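# Close the locker door until it latches

## Task

Push the locker's door shut until its latch catches. Swinging the door open violently counts as failure, as does the robot toppling or being left leaning. The door must stay shut on its own once the robot lets go; a door held closed only by the robot does not count.

## Robot and tools

ROBOT. A LinearBot: a base that can drive forward, sideways or turn in place, with a column about 1.75 m high. A carriage rides 1.0 m up and down it (lift_m) and holds two identical six-joint arms, left and right, each with a two-finger gripper. Arm bases sit roughly 0.57 m + lift_m above the floor, and carriage parts hang about 0.15 m lower. A hand reaches about 0.78 m from its shoulder but only about 0.38 m below its arm base. A hand is about 0.16 m long and 0.1 m wide (0.14 m with fingers open). Parked joints 1-6 are 0, 0.05, 0.05, 1.45, 0, 0; parked, the robot is about 0.95 m wide and 0.7 m long. The motors are weak (2 N m), so the base stops on contact at fairly light pushes. Cameras: carriage_camera looks ahead and about 20 degrees down; left_wrist_camera and right_wrist_camera look out past the fingertips.

FRAMES. Base frame: origin on the floor below the base centre, x forward, y left, z up. left_hand and right_hand report the point between each hand's finger pads in this frame; quat_wxyz maps base axes to hand axes (hand z along the fingers, fingers open along hand y; a hand pointing straight up with joints 1, 5, 6 at 0 gives (1, 0, 0, 0)). Odometry frame is the base frame where the scene began; base_odometry counts wheel rotation only, so slip looks like travel. Heading is left-positive, -3.142 to 3.142.

execute_actions. Argument actions: a list holding one action, or empty to just read state and images. An action has base, joints, or both; both start together. base holds exactly one command, each a relative offset from where the base last measured itself: translate_m (metres, forward positive, -2 to 2), strafe_m (metres, left positive, -2 to 2), or rotate_rad (radians, counter-clockwise/left positive, -6.3 to 6.3). joints is a single dictionary of absolute joint targets keyed by name, for either arm: lift_m 0 to 1 m; joint1 -2.617 to 3.054 rad (arm swing about vertical, 0 ahead, positive left); joint2 0 to 3.141 (shoulder: 0 upper arm back level, 1.57 vertical, 3.14 forward level); joint3 0 to 3.141 (elbow: 0 folded, 3.14 straight); joint4 -1.57 to 1.57 (wrist pitch, positive tips fingers up); joint5 -1.57 to 1.57 (wrist yaw, positive turns fingertips to the right, opposite to joint1); joint6 -2.094 to 2.094 (roll about the finger axis, positive clockwise seen from the forearm); gripper_m 0 to 0.093 m pad gap. Names are left_joint1_rad ... left_joint6_rad, left_gripper_m and the right_ equivalents. Done tolerances: lift 0.004, joint1/5/6 0.02, joint2/3 0.055, joint4 0.04, gripper 0.004. An action runs at most 15 s. Optional cameras: list of names or ["all"]; omitted/null means all, [] means none. Bad keys, bad camera names or out-of-range values cause refusal with no motion. Joints not named in an action may keep pushing toward earlier targets.

wait: seconds 0 to 10; commands nothing, returns state and images. zoom_image: camera plus region [x0, y0, x1, y1] in pixels from the top-left, at most 504 by 504, on that camera's most recent full image. finished_scene: scene number; ends the scene irreversibly after the last command is held, and reports success.

RESULTS. base_status and joint_status: done (for the base, wheels turned the commanded amount, even if slipping; a 1-2 mm move may stop short yet say done), off_target (resting away from target, maybe still pushing), contact_stop or time_out (target dropped, holding in place). "joint command not followed" with a cause means a self-collision check blocked that arm's targets (gripper still acts); such joints read not_followed and may be retried with later actions. Fix by moving only the blocked arm clear first, then the other in a later action. on_its_own lists uncommanded behaviour; "held at" is a held target, not a position. motor_effort is percent of maximum, positive toward higher joint values, bracket = peak during the last action; readings carry fixed bias plus noise. A falling lift effort during descent means a hand is resting on something. drive_wheels clearly higher at rest than after a free drive means the base is still pressing on something. "ARM HIT" means an arm struck the robot hard. MOTOR HOT appears from 75 °C; OVER-TEMPERATURE FAULT at 90 °C freezes that arm 10 s, and at 100 °C the arm goes limp; affected keys show limit_stop_at_motor_heat and must be resent. Stretched arms heat quickly even unloaded.

CAUTIONS. The base stops on contact only after the hit and may coast up to 0.3 m after an arm touches something; arms have no contact stop and keep pressing, then snap to target once freed. After a blocked drive, back off about 0.2 m the way you came (or turn back), repeating if still pressed. Never reverse into a table edge under which the base has slid. The robot can topple and no reading shows a lean—check images; risk rises with a high carriage, outstretched arms, pulling, or sudden stops. Keep the arms from striking or pressing each other. Hand position readings drift at long reach. Push the door gently, avoid slamming it, release it, and move away before ending the scene. The robot holds its last command while you think, and shorter motion time is better.

Each tool is called after ">>>" as a command line: name --argument value for each argument, lists and objects as JSON in quotes; but a table of rows of numbers goes row by row, as --pt "numbers of a row", without its own name.

## Session

I'll start by looking at the current state and the camera images.

>>> execute_actions --actions '[]'

Scene clock: 0.00 s.
base_odometry: x=+0.000 y=+0.000 heading=+0.000 (m, m, rad; odometry frame)
base_status: not commanded
joint_positions: lift_m=+0.302 left_joint1_rad=-0.014 left_joint2_rad=+0.024 left_joint3_rad=+0.040 left_joint4_rad=+1.411 left_joint5_rad=-0.006 left_joint6_rad=-0.036 left_gripper_m=+0.095 right_joint1_rad=+0.013 right_joint2_rad=+0.077 right_joint3_rad=+0.072 right_joint4_rad=+1.444 right_joint5_rad=+0.019 right_joint6_rad=+0.052 right_gripper_m=+0.094
joint_status: not commanded
motor_effort: lift_m=+31 drive_wheels=-4 (%)
left_hand: x=+0.3002 y=+0.3103 z=+1.3014 quat_wxyz=(+0.997, -0.004, +0.072, -0.025) (m; base frame)
right_hand: x=+0.2992 y=-0.3126 z=+1.3107 quat_wxyz=(+0.997, +0.011, +0.065, +0.031) (m; base frame)
pictures: carriage_camera, left_wrist_camera, right_wrist_camera
Images, in order (width x height): carriage_camera 504x504, left_wrist_camera 504x504, right_wrist_camera 504x504.

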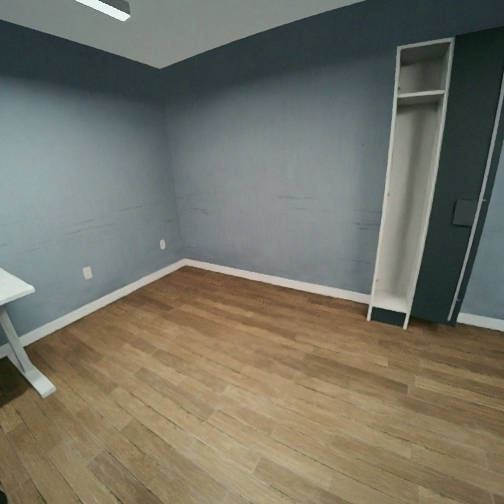

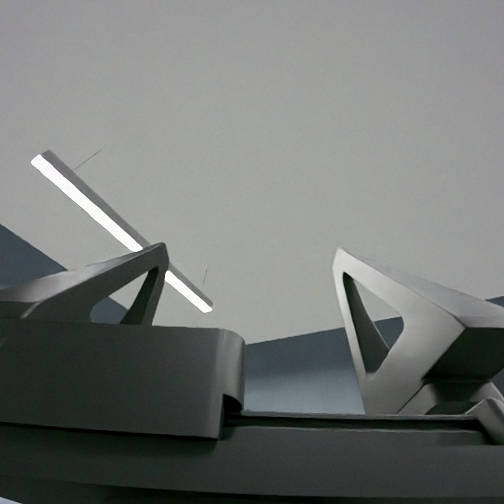

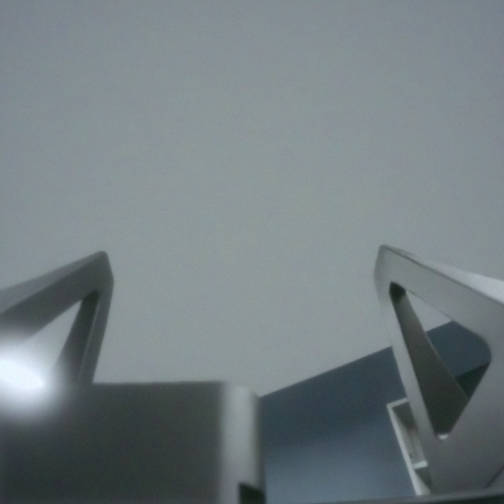

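>>> zoom_image --camera "carriage_camera" --region '[340, 20, 504, 350]'

>>> zoom_image --camera "carriage_camera" --region '[354, 150, 504, 350]'

Region (340, 20, 504, 350) of carriage_camera's 504x504 image, scaled by 1.527, with more detail than that image has; it fills the left 250 columns of this view, and the rest is white.

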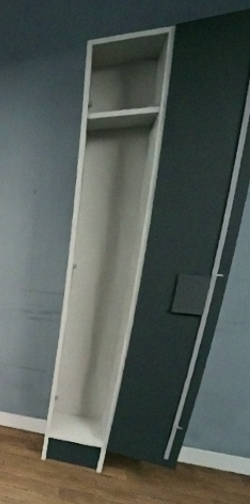

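Region (354, 150, 504, 350) of carriage_camera's 504x504 image, scaled by 2.520, with more detail than that image has; it fills the left 378 columns of this view, and the rest is white.

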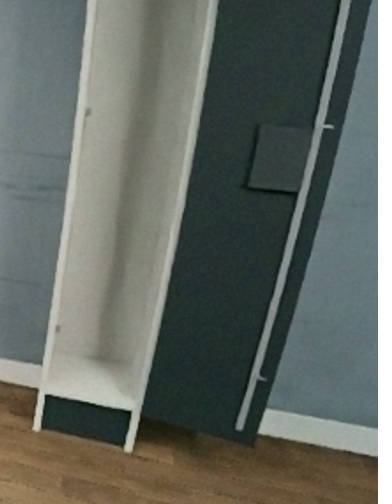

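>>> execute_actions --actions '[{"base": {"rotate_rad": -0.45}}]' --cameras '["carriage_camera"]'

Scene clock: 23.90 s.
base_odometry: x=+0.000 y=+0.000 heading=-0.449 (m, m, rad; odometry frame)
base_status: done
joint_positions: lift_m=+0.302 left_joint1_rad=-0.014 left_joint2_rad=+0.024 left_joint3_rad=+0.040 left_joint4_rad=+1.411 left_joint5_rad=-0.006 left_joint6_rad=-0.036 left_gripper_m=+0.095 right_joint1_rad=+0.013 right_joint2_rad=+0.077 right_joint3_rad=+0.072 right_joint4_rad=+1.444 right_joint5_rad=+0.019 right_joint6_rad=+0.052 right_gripper_m=+0.094
joint_status: not commanded
motor_effort: lift_m=+31(31) drive_wheels=+16(49) (%)
left_hand: x=+0.3002 y=+0.3103 z=+1.3014 quat_wxyz=(+0.997, -0.004, +0.072, -0.025) (m; base frame)
right_hand: x=+0.2992 y=-0.3126 z=+1.3107 quat_wxyz=(+0.997, +0.011, +0.065, +0.031) (m; base frame)
pictures: carriage_camera
Images, in order (width x height): carriage_camera 504x504.

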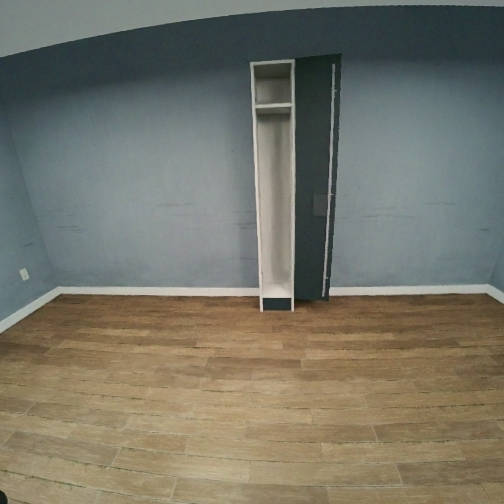

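>>> zoom_image --camera "carriage_camera" --region '[230, 170, 380, 330]'

>>> zoom_image --camera "carriage_camera" --region '[230, 40, 380, 200]'

Region (230, 170, 380, 330) of carriage_camera's 504x504 image, scaled by 3.150, with more detail than that image has; it fills the left 472 columns of this view, and the rest is white.

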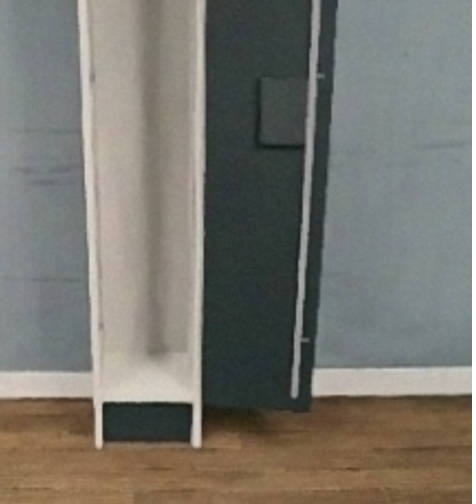

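Region (230, 40, 380, 200) of carriage_camera's 504x504 image, scaled by 3.150, with more detail than that image has; it fills the left 472 columns of this view, and the rest is white.

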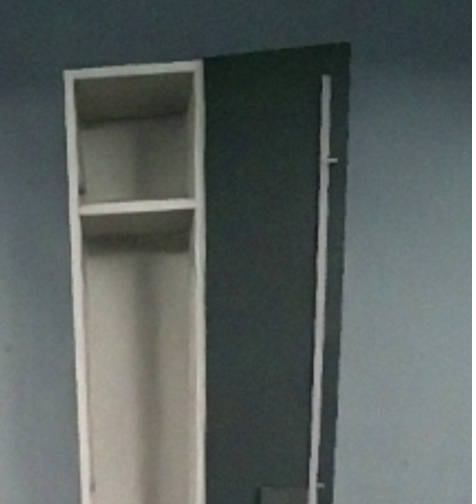

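>>> execute_actions --actions '[{"base": {"translate_m": 0.8}}]' --cameras '["carriage_camera"]'

>>> execute_actions --actions '[{"base": {"strafe_m": -1.0}}]' --cameras '["carriage_camera"]'

Scene clock: 147.87 s.
base_odometry: x=+0.720 y=-0.349 heading=-0.451 (m, m, rad; odometry frame)
base_status: done
joint_positions: lift_m=+0.302 left_joint1_rad=-0.014 left_joint2_rad=+0.024 left_joint3_rad=+0.040 left_joint4_rad=+1.411 left_joint5_rad=-0.006 left_joint6_rad=-0.036 left_gripper_m=+0.095 right_joint1_rad=+0.013 right_joint2_rad=+0.077 right_joint3_rad=+0.072 right_joint4_rad=+1.444 right_joint5_rad=+0.019 right_joint6_rad=+0.052 right_gripper_m=+0.094
joint_status: not commanded
motor_effort: lift_m=+31(31) drive_wheels=-14(47) (%)
left_hand: x=+0.3002 y=+0.3103 z=+1.3014 quat_wxyz=(+0.997, -0.004, +0.072, -0.025) (m; base frame)
right_hand: x=+0.2992 y=-0.3126 z=+1.3107 quat_wxyz=(+0.997, +0.011, +0.065, +0.031) (m; base frame)
pictures: carriage_camera
Images, in order (width x height): carriage_camera 504x504.

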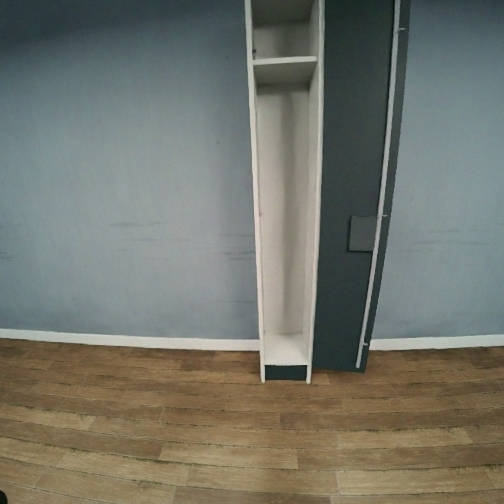

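Scene clock: 152.27 s.
base_odometry: x=+0.285 y=-1.249 heading=-0.450 (m, m, rad; odometry frame)
base_status: done
joint_positions: lift_m=+0.302 left_joint1_rad=-0.014 left_joint2_rad=+0.024 left_joint3_rad=+0.040 left_joint4_rad=+1.410 left_joint5_rad=-0.006 left_joint6_rad=-0.036 left_gripper_m=+0.095 right_joint1_rad=+0.013 right_joint2_rad=+0.077 right_joint3_rad=+0.072 right_joint4_rad=+1.446 right_joint5_rad=+0.019 right_joint6_rad=+0.052 right_gripper_m=+0.094
joint_status: not commanded
motor_effort: lift_m=+31(31) drive_wheels=-6(37) (%)
left_hand: x=+0.3006 y=+0.3103 z=+1.3014 quat_wxyz=(+0.997, -0.004, +0.072, -0.025) (m; base frame)
right_hand: x=+0.2989 y=-0.3126 z=+1.3108 quat_wxyz=(+0.997, +0.011, +0.065, +0.031) (m; base frame)
pictures: carriage_camera
Images, in order (width x height): carriage_camera 504x504.

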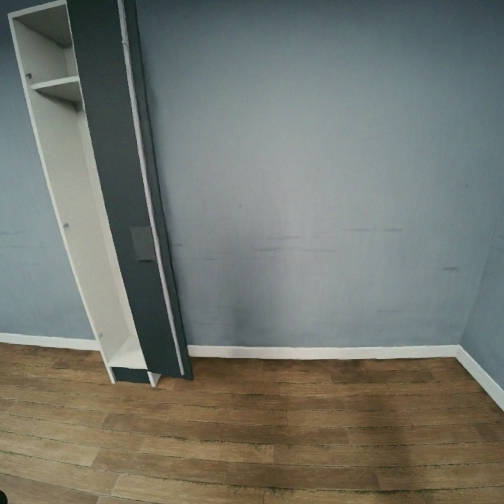

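>>> zoom_image --camera "carriage_camera" --region '[60, 200, 260, 410]'

Region (60, 200, 260, 410) of carriage_camera's 504x504 image, scaled by 2.400, with more detail than that image has; it fills the left 480 columns of this view, and the rest is white.

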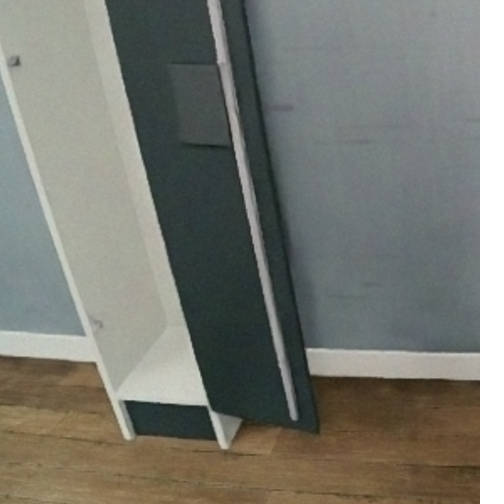

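>>> execute_actions --actions '[{"base": {"strafe_m": -0.32}, "joints": {"left_joint2_rad": 1.57, "left_joint3_rad": 1.57, "left_joint4_rad": 0.0, "left_joint5_rad": -1.5, "left_gripper_m": 0.0}}]'

Scene clock: 265.20 s.
base_odometry: x=+0.146 y=-1.538 heading=-0.450 (m, m, rad; odometry frame)
base_status: done
joint_positions: lift_m=+0.302 left_joint1_rad=-0.014 left_joint2_rad=+1.561 left_joint3_rad=+1.549 left_joint4_rad=+0.019 left_joint5_rad=-1.490 left_joint6_rad=-0.036 left_gripper_m=+0.001 right_joint1_rad=+0.013 right_joint2_rad=+0.077 right_joint3_rad=+0.072 right_joint4_rad=+1.446 right_joint5_rad=+0.019 right_joint6_rad=+0.052 right_gripper_m=+0.094
joint_status: all done
motor_effort: lift_m=+31(31) drive_wheels=-6(37) (%)
left_hand: x=+0.6184 y=+0.4762 z=+1.3095 quat_wxyz=(+0.533, -0.487, +0.513, +0.464) (m; base frame)
right_hand: x=+0.2989 y=-0.3126 z=+1.3108 quat_wxyz=(+0.997, +0.011, +0.065, +0.031) (m; base frame)
pictures: carriage_camera, left_wrist_camera, right_wrist_camera
Images, in order (width x height): carriage_camera 504x504, left_wrist_camera 504x504, right_wrist_camera 504x504.

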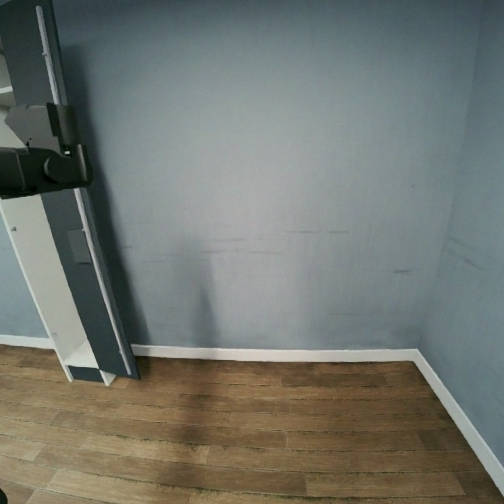

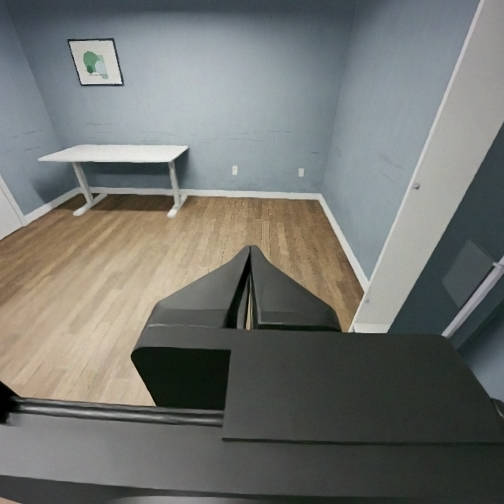

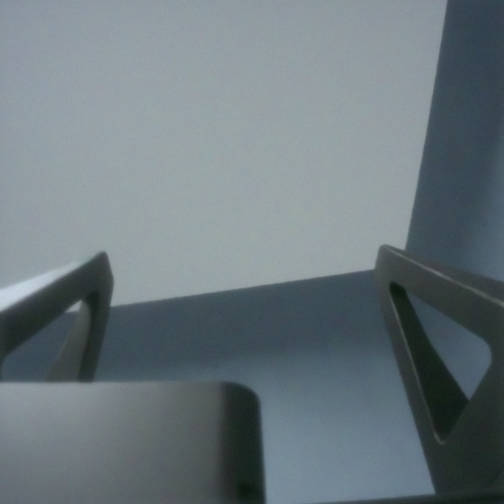

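>>> execute_actions --actions '[{"base": {"translate_m": 0.78}}]' --cameras '["carriage_camera", "left_wrist_camera"]'

Scene clock: 283.77 s.
base_odometry: x=+0.848 y=-1.878 heading=-0.451 (m, m, rad; odometry frame)
base_status: done
joint_positions: lift_m=+0.302 left_joint1_rad=-0.014 left_joint2_rad=+1.561 left_joint3_rad=+1.549 left_joint4_rad=+0.017 left_joint5_rad=-1.491 left_joint6_rad=-0.036 left_gripper_m=+0.001 right_joint1_rad=+0.013 right_joint2_rad=+0.077 right_joint3_rad=+0.072 right_joint4_rad=+1.444 right_joint5_rad=+0.019 right_joint6_rad=+0.052 right_gripper_m=+0.094
joint_status: not commanded
motor_effort: lift_m=+31(31) drive_wheels=-12(40) (%)
left_hand: x=+0.6181 y=+0.4762 z=+1.3093 quat_wxyz=(+0.533, -0.487, +0.513, +0.465) (m; base frame)
right_hand: x=+0.2991 y=-0.3126 z=+1.3107 quat_wxyz=(+0.997, +0.011, +0.065, +0.031) (m; base frame)
pictures: carriage_camera, left_wrist_camera
Images, in order (width x height): carriage_camera 504x504, left_wrist_camera 504x504.

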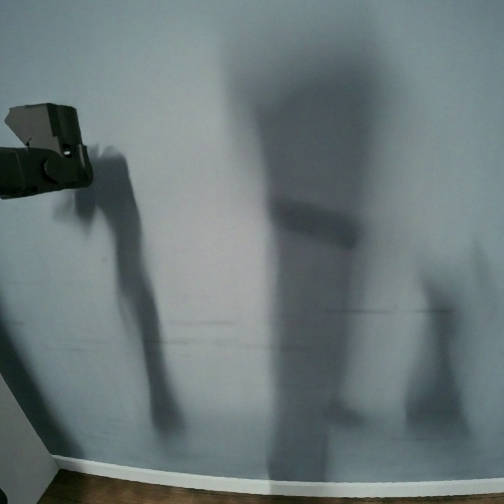

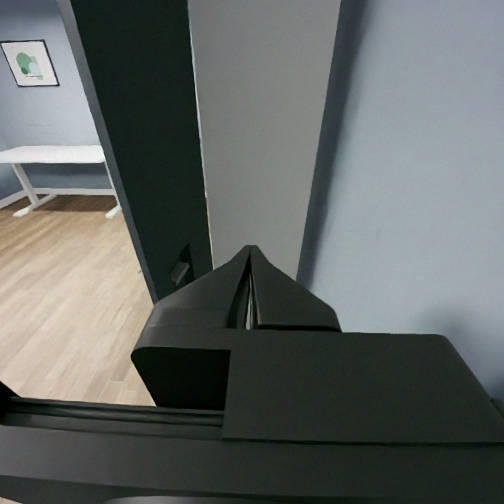

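>>> zoom_image --camera "left_wrist_camera" --region '[110, 200, 270, 330]'

Region (110, 200, 270, 330) of left_wrist_camera's 504x504 image, scaled by 3.150, with more detail than that image has; it fills the top 410 rows of this view, and the rest is white.

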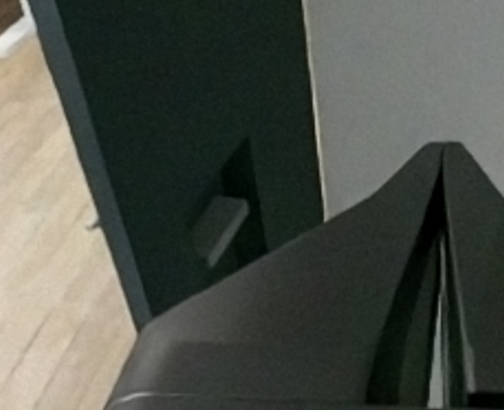

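>>> execute_actions --actions '[{"base": {"strafe_m": 0.25}}]' --cameras '["carriage_camera", "left_wrist_camera"]'

Scene clock: 383.93 s.
base_odometry: x=+0.958 y=-1.653 heading=-0.452 (m, m, rad; odometry frame)
base_status: done
joint_positions: lift_m=+0.302 left_joint1_rad=-0.014 left_joint2_rad=+1.561 left_joint3_rad=+1.549 left_joint4_rad=+0.017 left_joint5_rad=-1.492 left_joint6_rad=-0.036 left_gripper_m=+0.001 right_joint1_rad=+0.013 right_joint2_rad=+0.077 right_joint3_rad=+0.072 right_joint4_rad=+1.445 right_joint5_rad=+0.019 right_joint6_rad=+0.052 right_gripper_m=+0.094
joint_status: not commanded
motor_effort: lift_m=+31(31) drive_wheels=-7(41) (%)
left_hand: x=+0.6180 y=+0.4762 z=+1.3093 quat_wxyz=(+0.533, -0.487, +0.513, +0.465) (m; base frame)
right_hand: x=+0.2990 y=-0.3126 z=+1.3107 quat_wxyz=(+0.997, +0.011, +0.065, +0.031) (m; base frame)
pictures: carriage_camera, left_wrist_camera
Images, in order (width x height): carriage_camera 504x504, left_wrist_camera 504x504.

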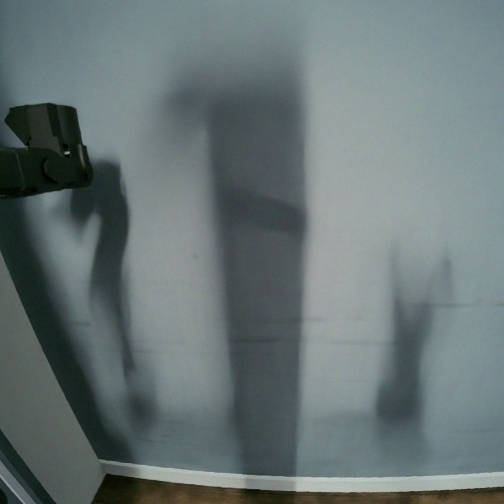

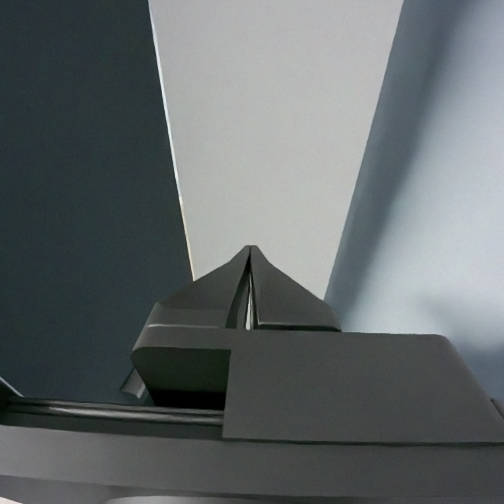

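>>> execute_actions --actions '[{"base": {"rotate_rad": 0.15}}]' --cameras '["carriage_camera", "left_wrist_camera"]'

Scene clock: 390.00 s.
base_odometry: x=+0.958 y=-1.653 heading=-0.301 (m, m, rad; odometry frame)
base_status: done
joint_positions: lift_m=+0.302 left_joint1_rad=-0.014 left_joint2_rad=+1.561 left_joint3_rad=+1.549 left_joint4_rad=+0.016 left_joint5_rad=-1.492 left_joint6_rad=-0.036 left_gripper_m=+0.001 right_joint1_rad=+0.013 right_joint2_rad=+0.077 right_joint3_rad=+0.072 right_joint4_rad=+1.445 right_joint5_rad=+0.019 right_joint6_rad=+0.052 right_gripper_m=+0.094
joint_status: not commanded
motor_effort: lift_m=+31(31) drive_wheels=-15(26) (%)
left_hand: x=+0.6180 y=+0.4762 z=+1.3093 quat_wxyz=(+0.532, -0.487, +0.513, +0.466) (m; base frame)
right_hand: x=+0.2989 y=-0.3126 z=+1.3108 quat_wxyz=(+0.997, +0.011, +0.065, +0.031) (m; base frame)
pictures: carriage_camera, left_wrist_camera
Images, in order (width x height): carriage_camera 504x504, left_wrist_camera 504x504.

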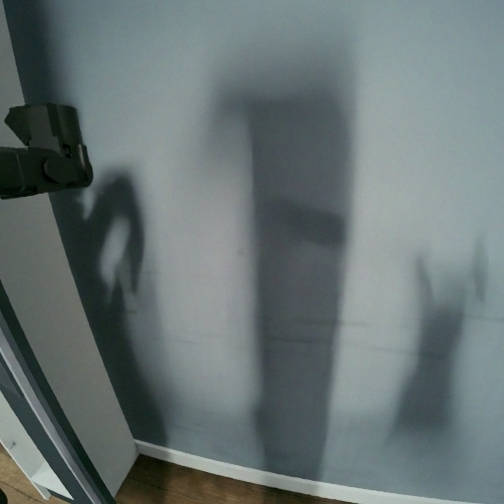

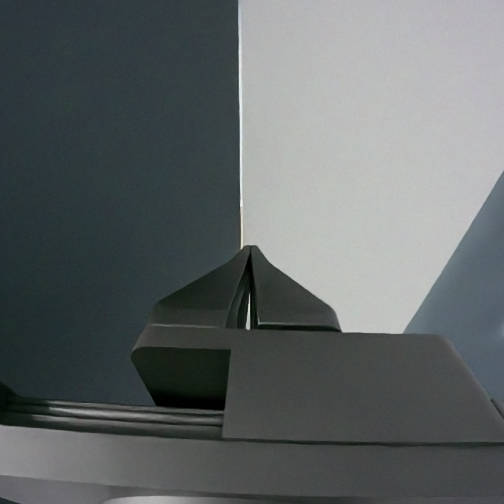

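>>> execute_actions --actions '[{"base": {"rotate_rad": 0.12}}]' --cameras '["carriage_camera", "left_wrist_camera"]'

Scene clock: 411.27 s.
base_odometry: x=+0.958 y=-1.653 heading=-0.181 (m, m, rad; odometry frame)
base_status: done
joint_positions: lift_m=+0.302 left_joint1_rad=-0.018 left_joint2_rad=+1.561 left_joint3_rad=+1.552 left_joint4_rad=+0.015 left_joint5_rad=-1.496 left_joint6_rad=-0.036 left_gripper_m=+0.001 right_joint1_rad=+0.013 right_joint2_rad=+0.077 right_joint3_rad=+0.072 right_joint4_rad=+1.444 right_joint5_rad=+0.018 right_joint6_rad=+0.052 right_gripper_m=+0.094
joint_status: not commanded
motor_effort: lift_m=+31(31) drive_wheels=-10(26) (%)
left_hand: x=+0.6178 y=+0.4748 z=+1.3103 quat_wxyz=(+0.533, -0.487, +0.512, +0.465) (m; base frame)
right_hand: x=+0.2992 y=-0.3125 z=+1.3107 quat_wxyz=(+0.997, +0.010, +0.065, +0.031) (m; base frame)
pictures: carriage_camera, left_wrist_camera
Images, in order (width x height): carriage_camera 504x504, left_wrist_camera 504x504.

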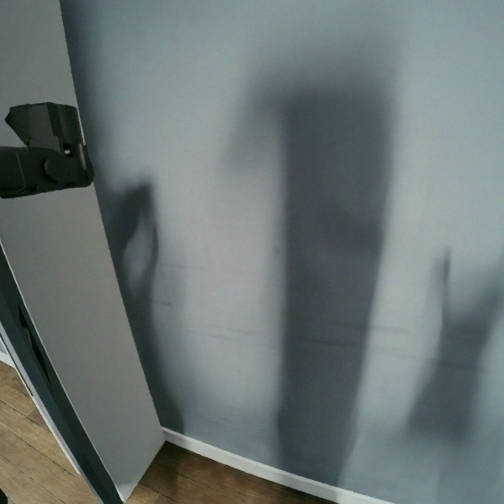

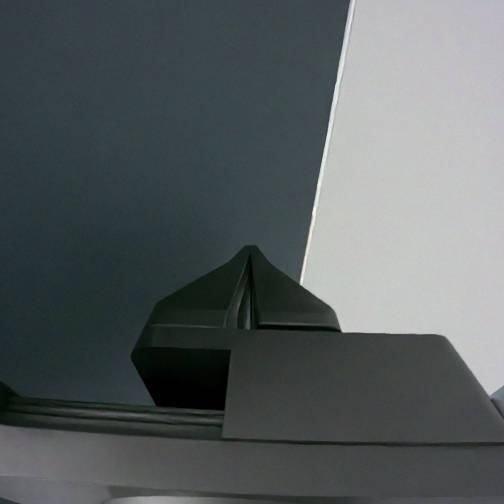

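>>> execute_actions --actions '[{"base": {"rotate_rad": 0.13}}]' --cameras '["carriage_camera", "left_wrist_camera"]'

Scene clock: 419.03 s.
base_odometry: x=+0.958 y=-1.652 heading=-0.053 (m, m, rad; odometry frame)
base_status: done
joint_positions: lift_m=+0.302 left_joint1_rad=-0.020 left_joint2_rad=+1.566 left_joint3_rad=+1.552 left_joint4_rad=+0.015 left_joint5_rad=-1.488 left_joint6_rad=-0.036 left_gripper_m=+0.001 right_joint1_rad=+0.013 right_joint2_rad=+0.077 right_joint3_rad=+0.072 right_joint4_rad=+1.444 right_joint5_rad=+0.018 right_joint6_rad=+0.052 right_gripper_m=+0.094
joint_status: not commanded
motor_effort: lift_m=+31(31) drive_wheels=+23(47) (%)
left_hand: x=+0.6213 y=+0.4740 z=+1.3085 quat_wxyz=(+0.534, -0.483, +0.516, +0.464) (m; base frame)
right_hand: x=+0.2991 y=-0.3125 z=+1.3107 quat_wxyz=(+0.997, +0.010, +0.065, +0.031) (m; base frame)
pictures: carriage_camera, left_wrist_camera
Images, in order (width x height): carriage_camera 504x504, left_wrist_camera 504x504.

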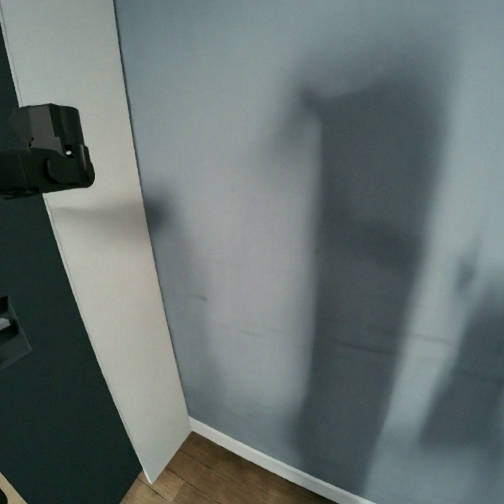

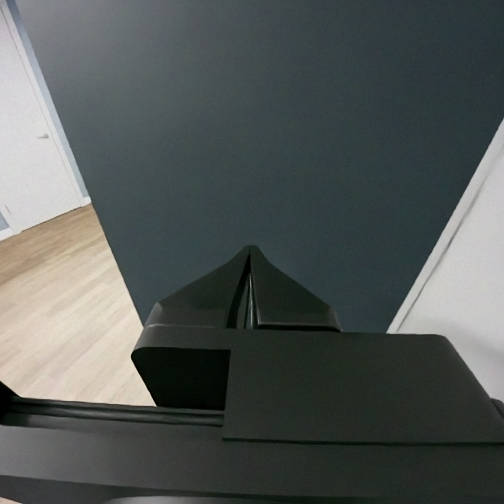

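>>> execute_actions --actions '[{"base": {"rotate_rad": 0.13}}]' --cameras '["carriage_camera", "left_wrist_camera"]'

Scene clock: 426.27 s.
base_odometry: x=+0.958 y=-1.652 heading=+0.075 (m, m, rad; odometry frame)
base_status: done
joint_positions: lift_m=+0.302 left_joint1_rad=-0.018 left_joint2_rad=+1.566 left_joint3_rad=+1.552 left_joint4_rad=+0.015 left_joint5_rad=-1.491 left_joint6_rad=-0.036 left_gripper_m=+0.001 right_joint1_rad=+0.013 right_joint2_rad=+0.077 right_joint3_rad=+0.072 right_joint4_rad=+1.445 right_joint5_rad=+0.018 right_joint6_rad=+0.052 right_gripper_m=+0.094
joint_status: not commanded
motor_effort: lift_m=+31(31) drive_wheels=+23(47) (%)
left_hand: x=+0.6203 y=+0.4747 z=+1.3085 quat_wxyz=(+0.533, -0.485, +0.515, +0.465) (m; base frame)
right_hand: x=+0.2990 y=-0.3125 z=+1.3107 quat_wxyz=(+0.997, +0.010, +0.065, +0.031) (m; base frame)
pictures: carriage_camera, left_wrist_camera
Images, in order (width x height): carriage_camera 504x504, left_wrist_camera 504x504.

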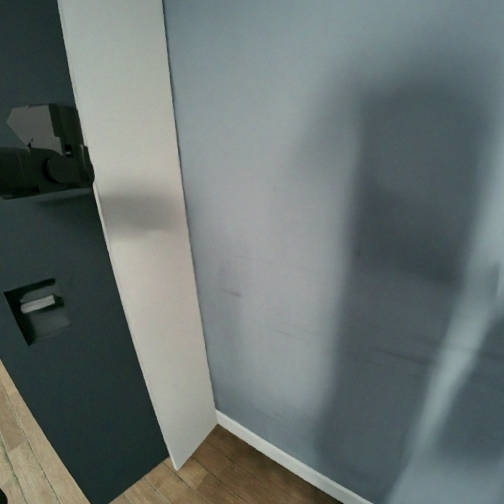

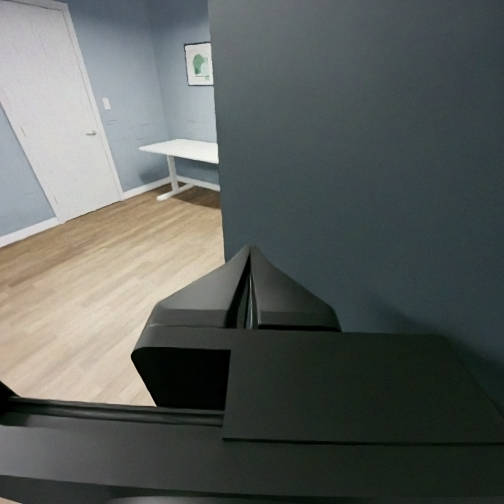

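>>> execute_actions --actions '[{"base": {"strafe_m": -0.04}}]' --cameras '["carriage_camera", "left_wrist_camera"]'

Scene clock: 474.57 s.
base_odometry: x=+0.962 y=-1.692 heading=+0.076 (m, m, rad; odometry frame)
base_status: done
joint_positions: lift_m=+0.302 left_joint1_rad=-0.018 left_joint2_rad=+1.566 left_joint3_rad=+1.552 left_joint4_rad=+0.015 left_joint5_rad=-1.492 left_joint6_rad=-0.036 left_gripper_m=+0.001 right_joint1_rad=+0.013 right_joint2_rad=+0.077 right_joint3_rad=+0.072 right_joint4_rad=+1.446 right_joint5_rad=+0.018 right_joint6_rad=+0.052 right_gripper_m=+0.094
joint_status: not commanded
motor_effort: lift_m=+31(31) drive_wheels=+6(22) (%)
left_hand: x=+0.6202 y=+0.4747 z=+1.3085 quat_wxyz=(+0.532, -0.485, +0.515, +0.465) (m; base frame)
right_hand: x=+0.2989 y=-0.3125 z=+1.3108 quat_wxyz=(+0.997, +0.010, +0.065, +0.031) (m; base frame)
pictures: carriage_camera, left_wrist_camera
Images, in order (width x height): carriage_camera 504x504, left_wrist_camera 504x504.

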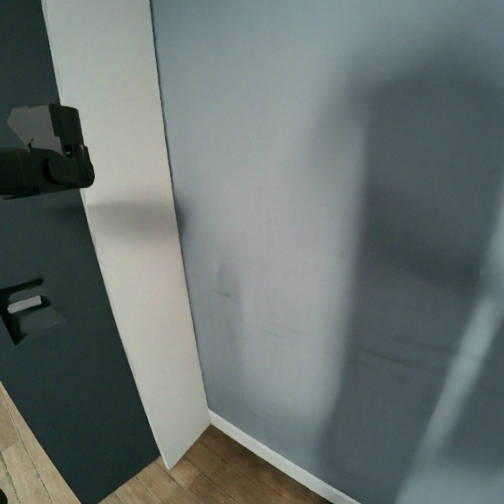

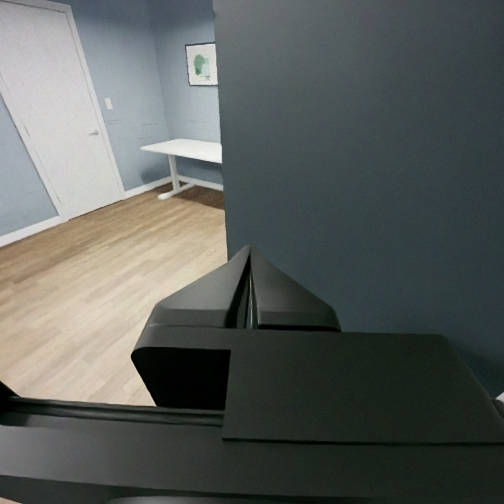

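>>> execute_actions --actions '[{"base": {"translate_m": -0.21}, "joints": {"left_joint5_rad": 0.0}}]' --cameras '["carriage_camera", "left_wrist_camera"]'

Scene clock: 595.03 s.
base_odometry: x=+0.752 y=-1.708 heading=+0.076 (m, m, rad; odometry frame)
base_status: done
joint_positions: lift_m=+0.302 left_joint1_rad=-0.018 left_joint2_rad=+1.566 left_joint3_rad=+1.552 left_joint4_rad=+0.014 left_joint5_rad=-0.009 left_joint6_rad=-0.036 left_gripper_m=+0.001 right_joint1_rad=+0.013 right_joint2_rad=+0.077 right_joint3_rad=+0.072 right_joint4_rad=+1.443 right_joint5_rad=+0.018 right_joint6_rad=+0.052 right_gripper_m=+0.094
joint_status: all done
motor_effort: lift_m=+31(31) drive_wheels=-6(32) (%)
left_hand: x=+0.7755 y=+0.3022 z=+1.3085 quat_wxyz=(+0.707, -0.010, +0.707, -0.016) (m; base frame)
right_hand: x=+0.2995 y=-0.3125 z=+1.3107 quat_wxyz=(+0.997, +0.010, +0.066, +0.031) (m; base frame)
pictures: carriage_camera, left_wrist_camera
Images, in order (width x height): carriage_camera 504x504, left_wrist_camera 504x504.

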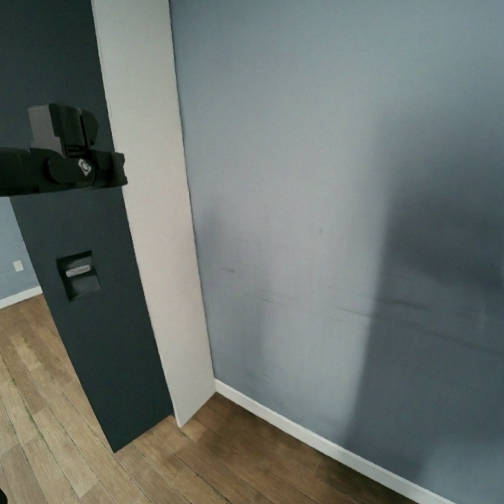

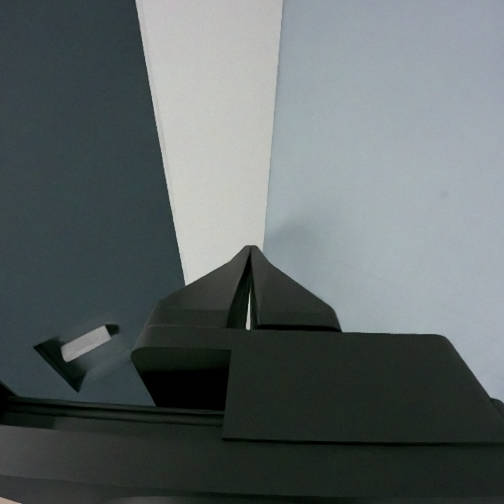

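>>> execute_actions --actions '[{"base": {"strafe_m": 0.23}}]' --cameras '["carriage_camera", "left_wrist_camera"]'

Scene clock: 654.70 s.
base_odometry: x=+0.734 y=-1.479 heading=+0.076 (m, m, rad; odometry frame)
base_status: done
joint_positions: lift_m=+0.302 left_joint1_rad=-0.018 left_joint2_rad=+1.566 left_joint3_rad=+1.552 left_joint4_rad=+0.014 left_joint5_rad=-0.007 left_joint6_rad=-0.036 left_gripper_m=+0.001 right_joint1_rad=+0.013 right_joint2_rad=+0.077 right_joint3_rad=+0.072 right_joint4_rad=+1.443 right_joint5_rad=+0.019 right_joint6_rad=+0.052 right_gripper_m=+0.094
joint_status: not commanded
motor_effort: lift_m=+31(31) drive_wheels=-7(29) (%)
left_hand: x=+0.7755 y=+0.3019 z=+1.3085 quat_wxyz=(+0.707, -0.009, +0.707, -0.017) (m; base frame)
right_hand: x=+0.2995 y=-0.3125 z=+1.3107 quat_wxyz=(+0.997, +0.011, +0.066, +0.031) (m; base frame)
pictures: carriage_camera, left_wrist_camera
Images, in order (width x height): carriage_camera 504x504, left_wrist_camera 504x504.

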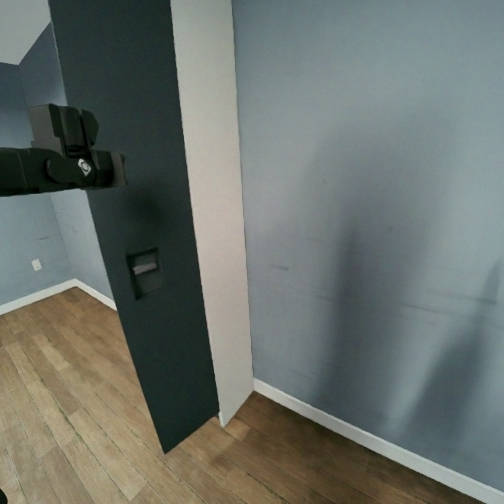

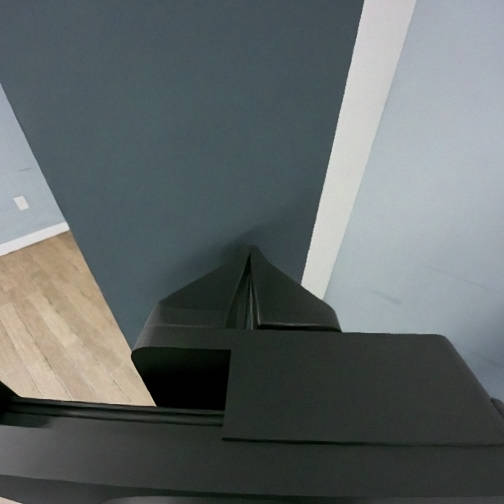

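>>> execute_actions --actions '[{"base": {"translate_m": 0.22}}]' --cameras '["carriage_camera", "left_wrist_camera"]'

Scene clock: 673.80 s.
base_odometry: x=+0.937 y=-1.462 heading=+0.080 (m, m, rad; odometry frame)
base_status: translate_m contact_stop (by the wheels' count: +0.204 of +0.220)
joint_positions: lift_m=+0.302 left_joint1_rad=-0.024 left_joint2_rad=+1.560 left_joint3_rad=+1.552 left_joint4_rad=+0.007 left_joint5_rad=+0.012 left_joint6_rad=-0.036 left_gripper_m=+0.001 right_joint1_rad=+0.013 right_joint2_rad=+0.077 right_joint3_rad=+0.072 right_joint4_rad=+1.441 right_joint5_rad=+0.018 right_joint6_rad=+0.052 right_gripper_m=+0.094
joint_status: not commanded
motor_effort: lift_m=+31(31) drive_wheels=+6(36) (%)
left_hand: x=+0.7732 y=+0.2957 z=+1.3100 quat_wxyz=(+0.707, +0.000, +0.707, -0.025) (m; base frame)
right_hand: x=+0.3000 y=-0.3125 z=+1.3106 quat_wxyz=(+0.997, +0.010, +0.067, +0.031) (m; base frame)
pictures: carriage_camera, left_wrist_camera
Images, in order (width x height): carriage_camera 504x504, left_wrist_camera 504x504.

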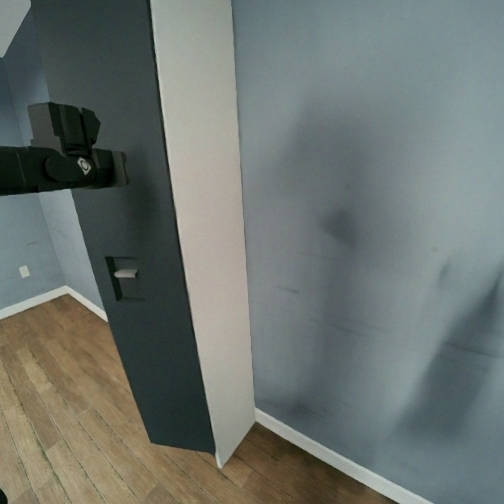

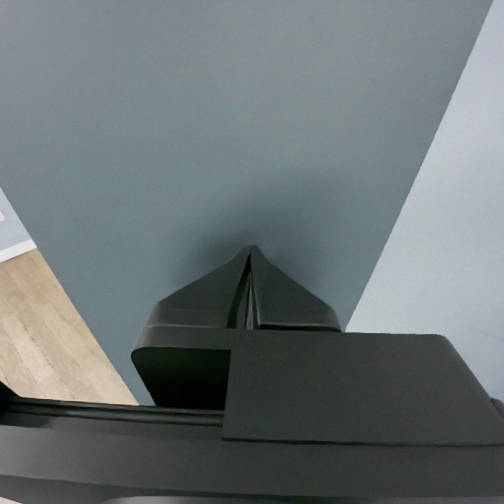

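>>> execute_actions --actions '[{"base": {"strafe_m": 0.1}}]' --cameras '["carriage_camera", "left_wrist_camera"]'

Scene clock: 735.90 s.
base_odometry: x=+0.930 y=-1.362 heading=+0.079 (m, m, rad; odometry frame)
base_status: done
joint_positions: lift_m=+0.302 left_joint1_rad=-0.020 left_joint2_rad=+1.560 left_joint3_rad=+1.552 left_joint4_rad=+0.007 left_joint5_rad=+0.008 left_joint6_rad=-0.036 left_gripper_m=+0.001 right_joint1_rad=+0.013 right_joint2_rad=+0.077 right_joint3_rad=+0.072 right_joint4_rad=+1.441 right_joint5_rad=+0.018 right_joint6_rad=+0.052 right_gripper_m=+0.094
joint_status: not commanded
motor_effort: lift_m=+31(31) drive_wheels=-6(37) (%)
left_hand: x=+0.7733 y=+0.2984 z=+1.3100 quat_wxyz=(+0.707, -0.003, +0.707, -0.023) (m; base frame)
right_hand: x=+0.3000 y=-0.3125 z=+1.3106 quat_wxyz=(+0.997, +0.010, +0.067, +0.031) (m; base frame)
pictures: carriage_camera, left_wrist_camera
Images, in order (width x height): carriage_camera 504x504, left_wrist_camera 504x504.

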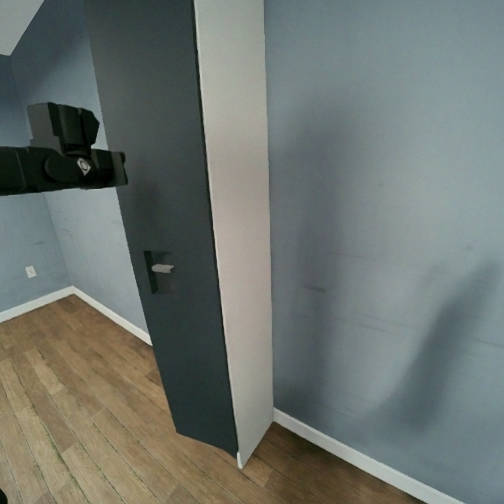

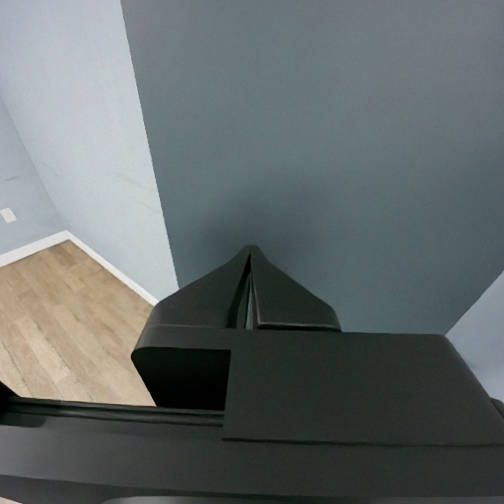

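>>> execute_actions --actions '[{"base": {"translate_m": 0.07}}]' --cameras '["carriage_camera", "left_wrist_camera"]'

Scene clock: 767.43 s.
base_odometry: x=+1.000 y=-1.356 heading=+0.080 (m, m, rad; odometry frame)
base_status: done
joint_positions: lift_m=+0.302 left_joint1_rad=-0.020 left_joint2_rad=+1.560 left_joint3_rad=+1.552 left_joint4_rad=+0.007 left_joint5_rad=+0.008 left_joint6_rad=-0.036 left_gripper_m=+0.001 right_joint1_rad=+0.013 right_joint2_rad=+0.077 right_joint3_rad=+0.072 right_joint4_rad=+1.443 right_joint5_rad=+0.018 right_joint6_rad=+0.052 right_gripper_m=+0.094
joint_status: not commanded
motor_effort: lift_m=+31(31) drive_wheels=-11(37) (%)
left_hand: x=+0.7733 y=+0.2984 z=+1.3100 quat_wxyz=(+0.707, -0.003, +0.707, -0.023) (m; base frame)
right_hand: x=+0.2995 y=-0.3125 z=+1.3107 quat_wxyz=(+0.997, +0.010, +0.066, +0.031) (m; base frame)
pictures: carriage_camera, left_wrist_camera
Images, in order (width x height): carriage_camera 504x504, left_wrist_camera 504x504.

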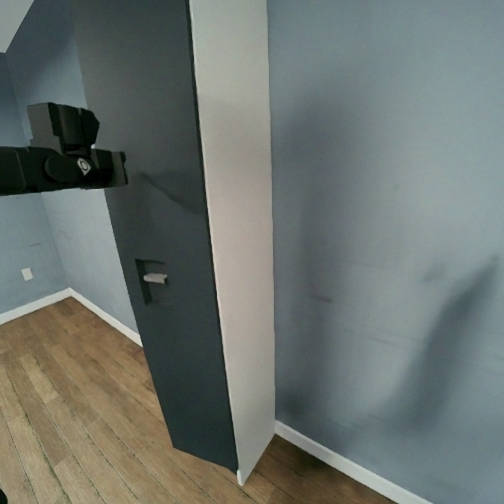

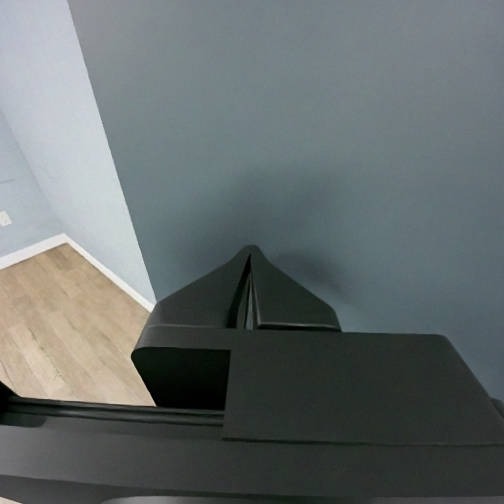

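>>> zoom_image --camera "carriage_camera" --region '[110, 330, 300, 504]'

>>> zoom_image --camera "carriage_camera" --region '[90, 100, 260, 330]'

Region (110, 330, 300, 504) of carriage_camera's 504x504 image, scaled by 2.653, with more detail than that image has; it fills the top 462 rows of this view, and the rest is white.

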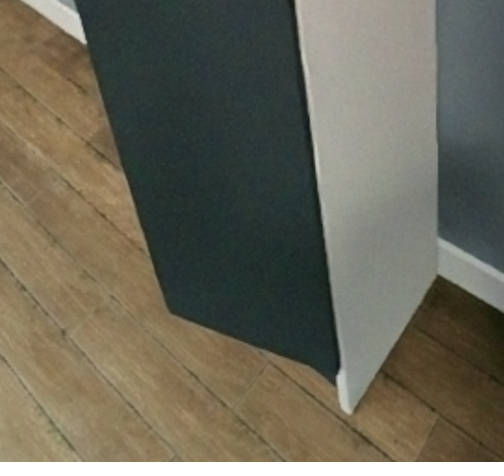

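Region (90, 100, 260, 330) of carriage_camera's 504x504 image, scaled by 2.191, with more detail than that image has; it fills the left 373 columns of this view, and the rest is white.

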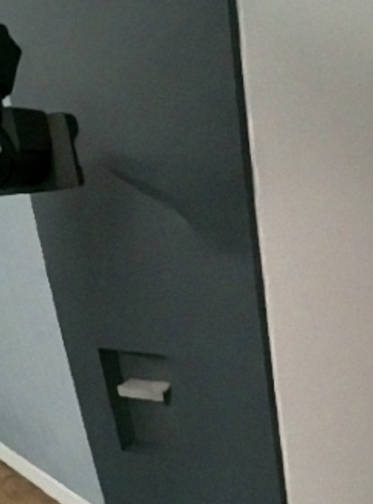

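>>> execute_actions --actions '[{"base": {"translate_m": 0.06}}]' --cameras '["carriage_camera", "left_wrist_camera"]'

Scene clock: 783.37 s.
base_odometry: x=+1.060 y=-1.351 heading=+0.082 (m, m, rad; odometry frame)
base_status: done
joint_positions: lift_m=+0.302 left_joint1_rad=-0.019 left_joint2_rad=+1.558 left_joint3_rad=+1.557 left_joint4_rad=+0.003 left_joint5_rad=+0.002 left_joint6_rad=-0.036 left_gripper_m=+0.001 right_joint1_rad=+0.013 right_joint2_rad=+0.077 right_joint3_rad=+0.072 right_joint4_rad=+1.444 right_joint5_rad=+0.019 right_joint6_rad=+0.052 right_gripper_m=+0.094
joint_status: not commanded
motor_effort: lift_m=+31(31) drive_wheels=-10(40) (%)
left_hand: x=+0.7725 y=+0.2999 z=+1.3121 quat_wxyz=(+0.708, -0.005, +0.706, -0.020) (m; base frame)
right_hand: x=+0.2992 y=-0.3125 z=+1.3107 quat_wxyz=(+0.997, +0.011, +0.065, +0.031) (m; base frame)
pictures: carriage_camera, left_wrist_camera
Images, in order (width x height): carriage_camera 504x504, left_wrist_camera 504x504.

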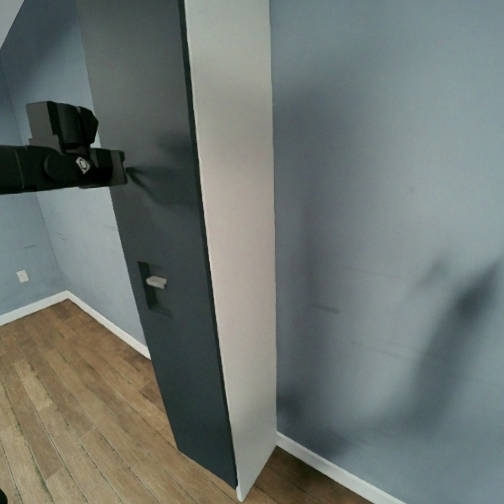

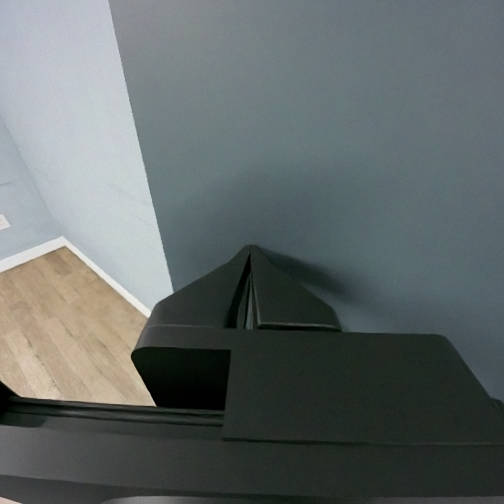

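>>> execute_actions --actions '[{"base": {"translate_m": 0.03}}]' --cameras '["carriage_camera", "left_wrist_camera"]'

Scene clock: 791.17 s.
base_odometry: x=+1.089 y=-1.348 heading=+0.083 (m, m, rad; odometry frame)
base_status: done
joint_positions: lift_m=+0.302 left_joint1_rad=-0.001 left_joint2_rad=+1.546 left_joint3_rad=+1.557 left_joint4_rad=-0.001 left_joint5_rad=-0.050 left_joint6_rad=-0.036 left_gripper_m=+0.001 right_joint1_rad=+0.013 right_joint2_rad=+0.077 right_joint3_rad=+0.072 right_joint4_rad=+1.444 right_joint5_rad=+0.019 right_joint6_rad=+0.052 right_gripper_m=+0.094
joint_status: not commanded
motor_effort: lift_m=+31(31) drive_wheels=+13(40) (%)
left_hand: x=+0.7685 y=+0.3178 z=+1.3168 quat_wxyz=(+0.711, -0.030, +0.703, +0.004) (m; base frame)
right_hand: x=+0.2992 y=-0.3125 z=+1.3107 quat_wxyz=(+0.997, +0.011, +0.065, +0.031) (m; base frame)
pictures: carriage_camera, left_wrist_camera
Images, in order (width x height): carriage_camera 504x504, left_wrist_camera 504x504.

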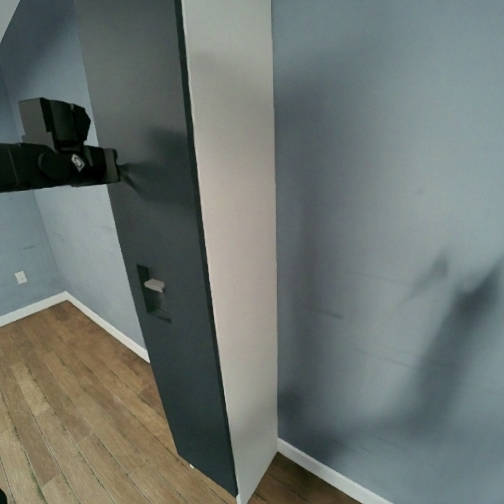

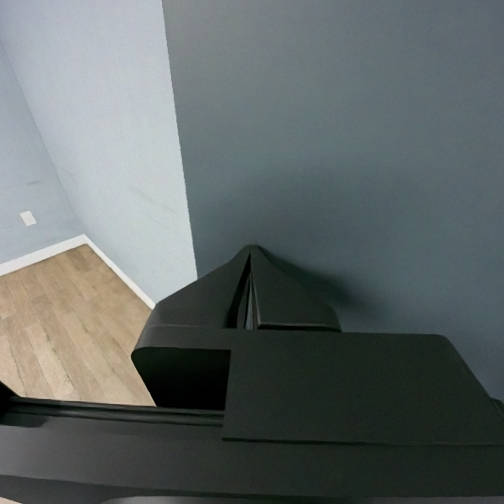

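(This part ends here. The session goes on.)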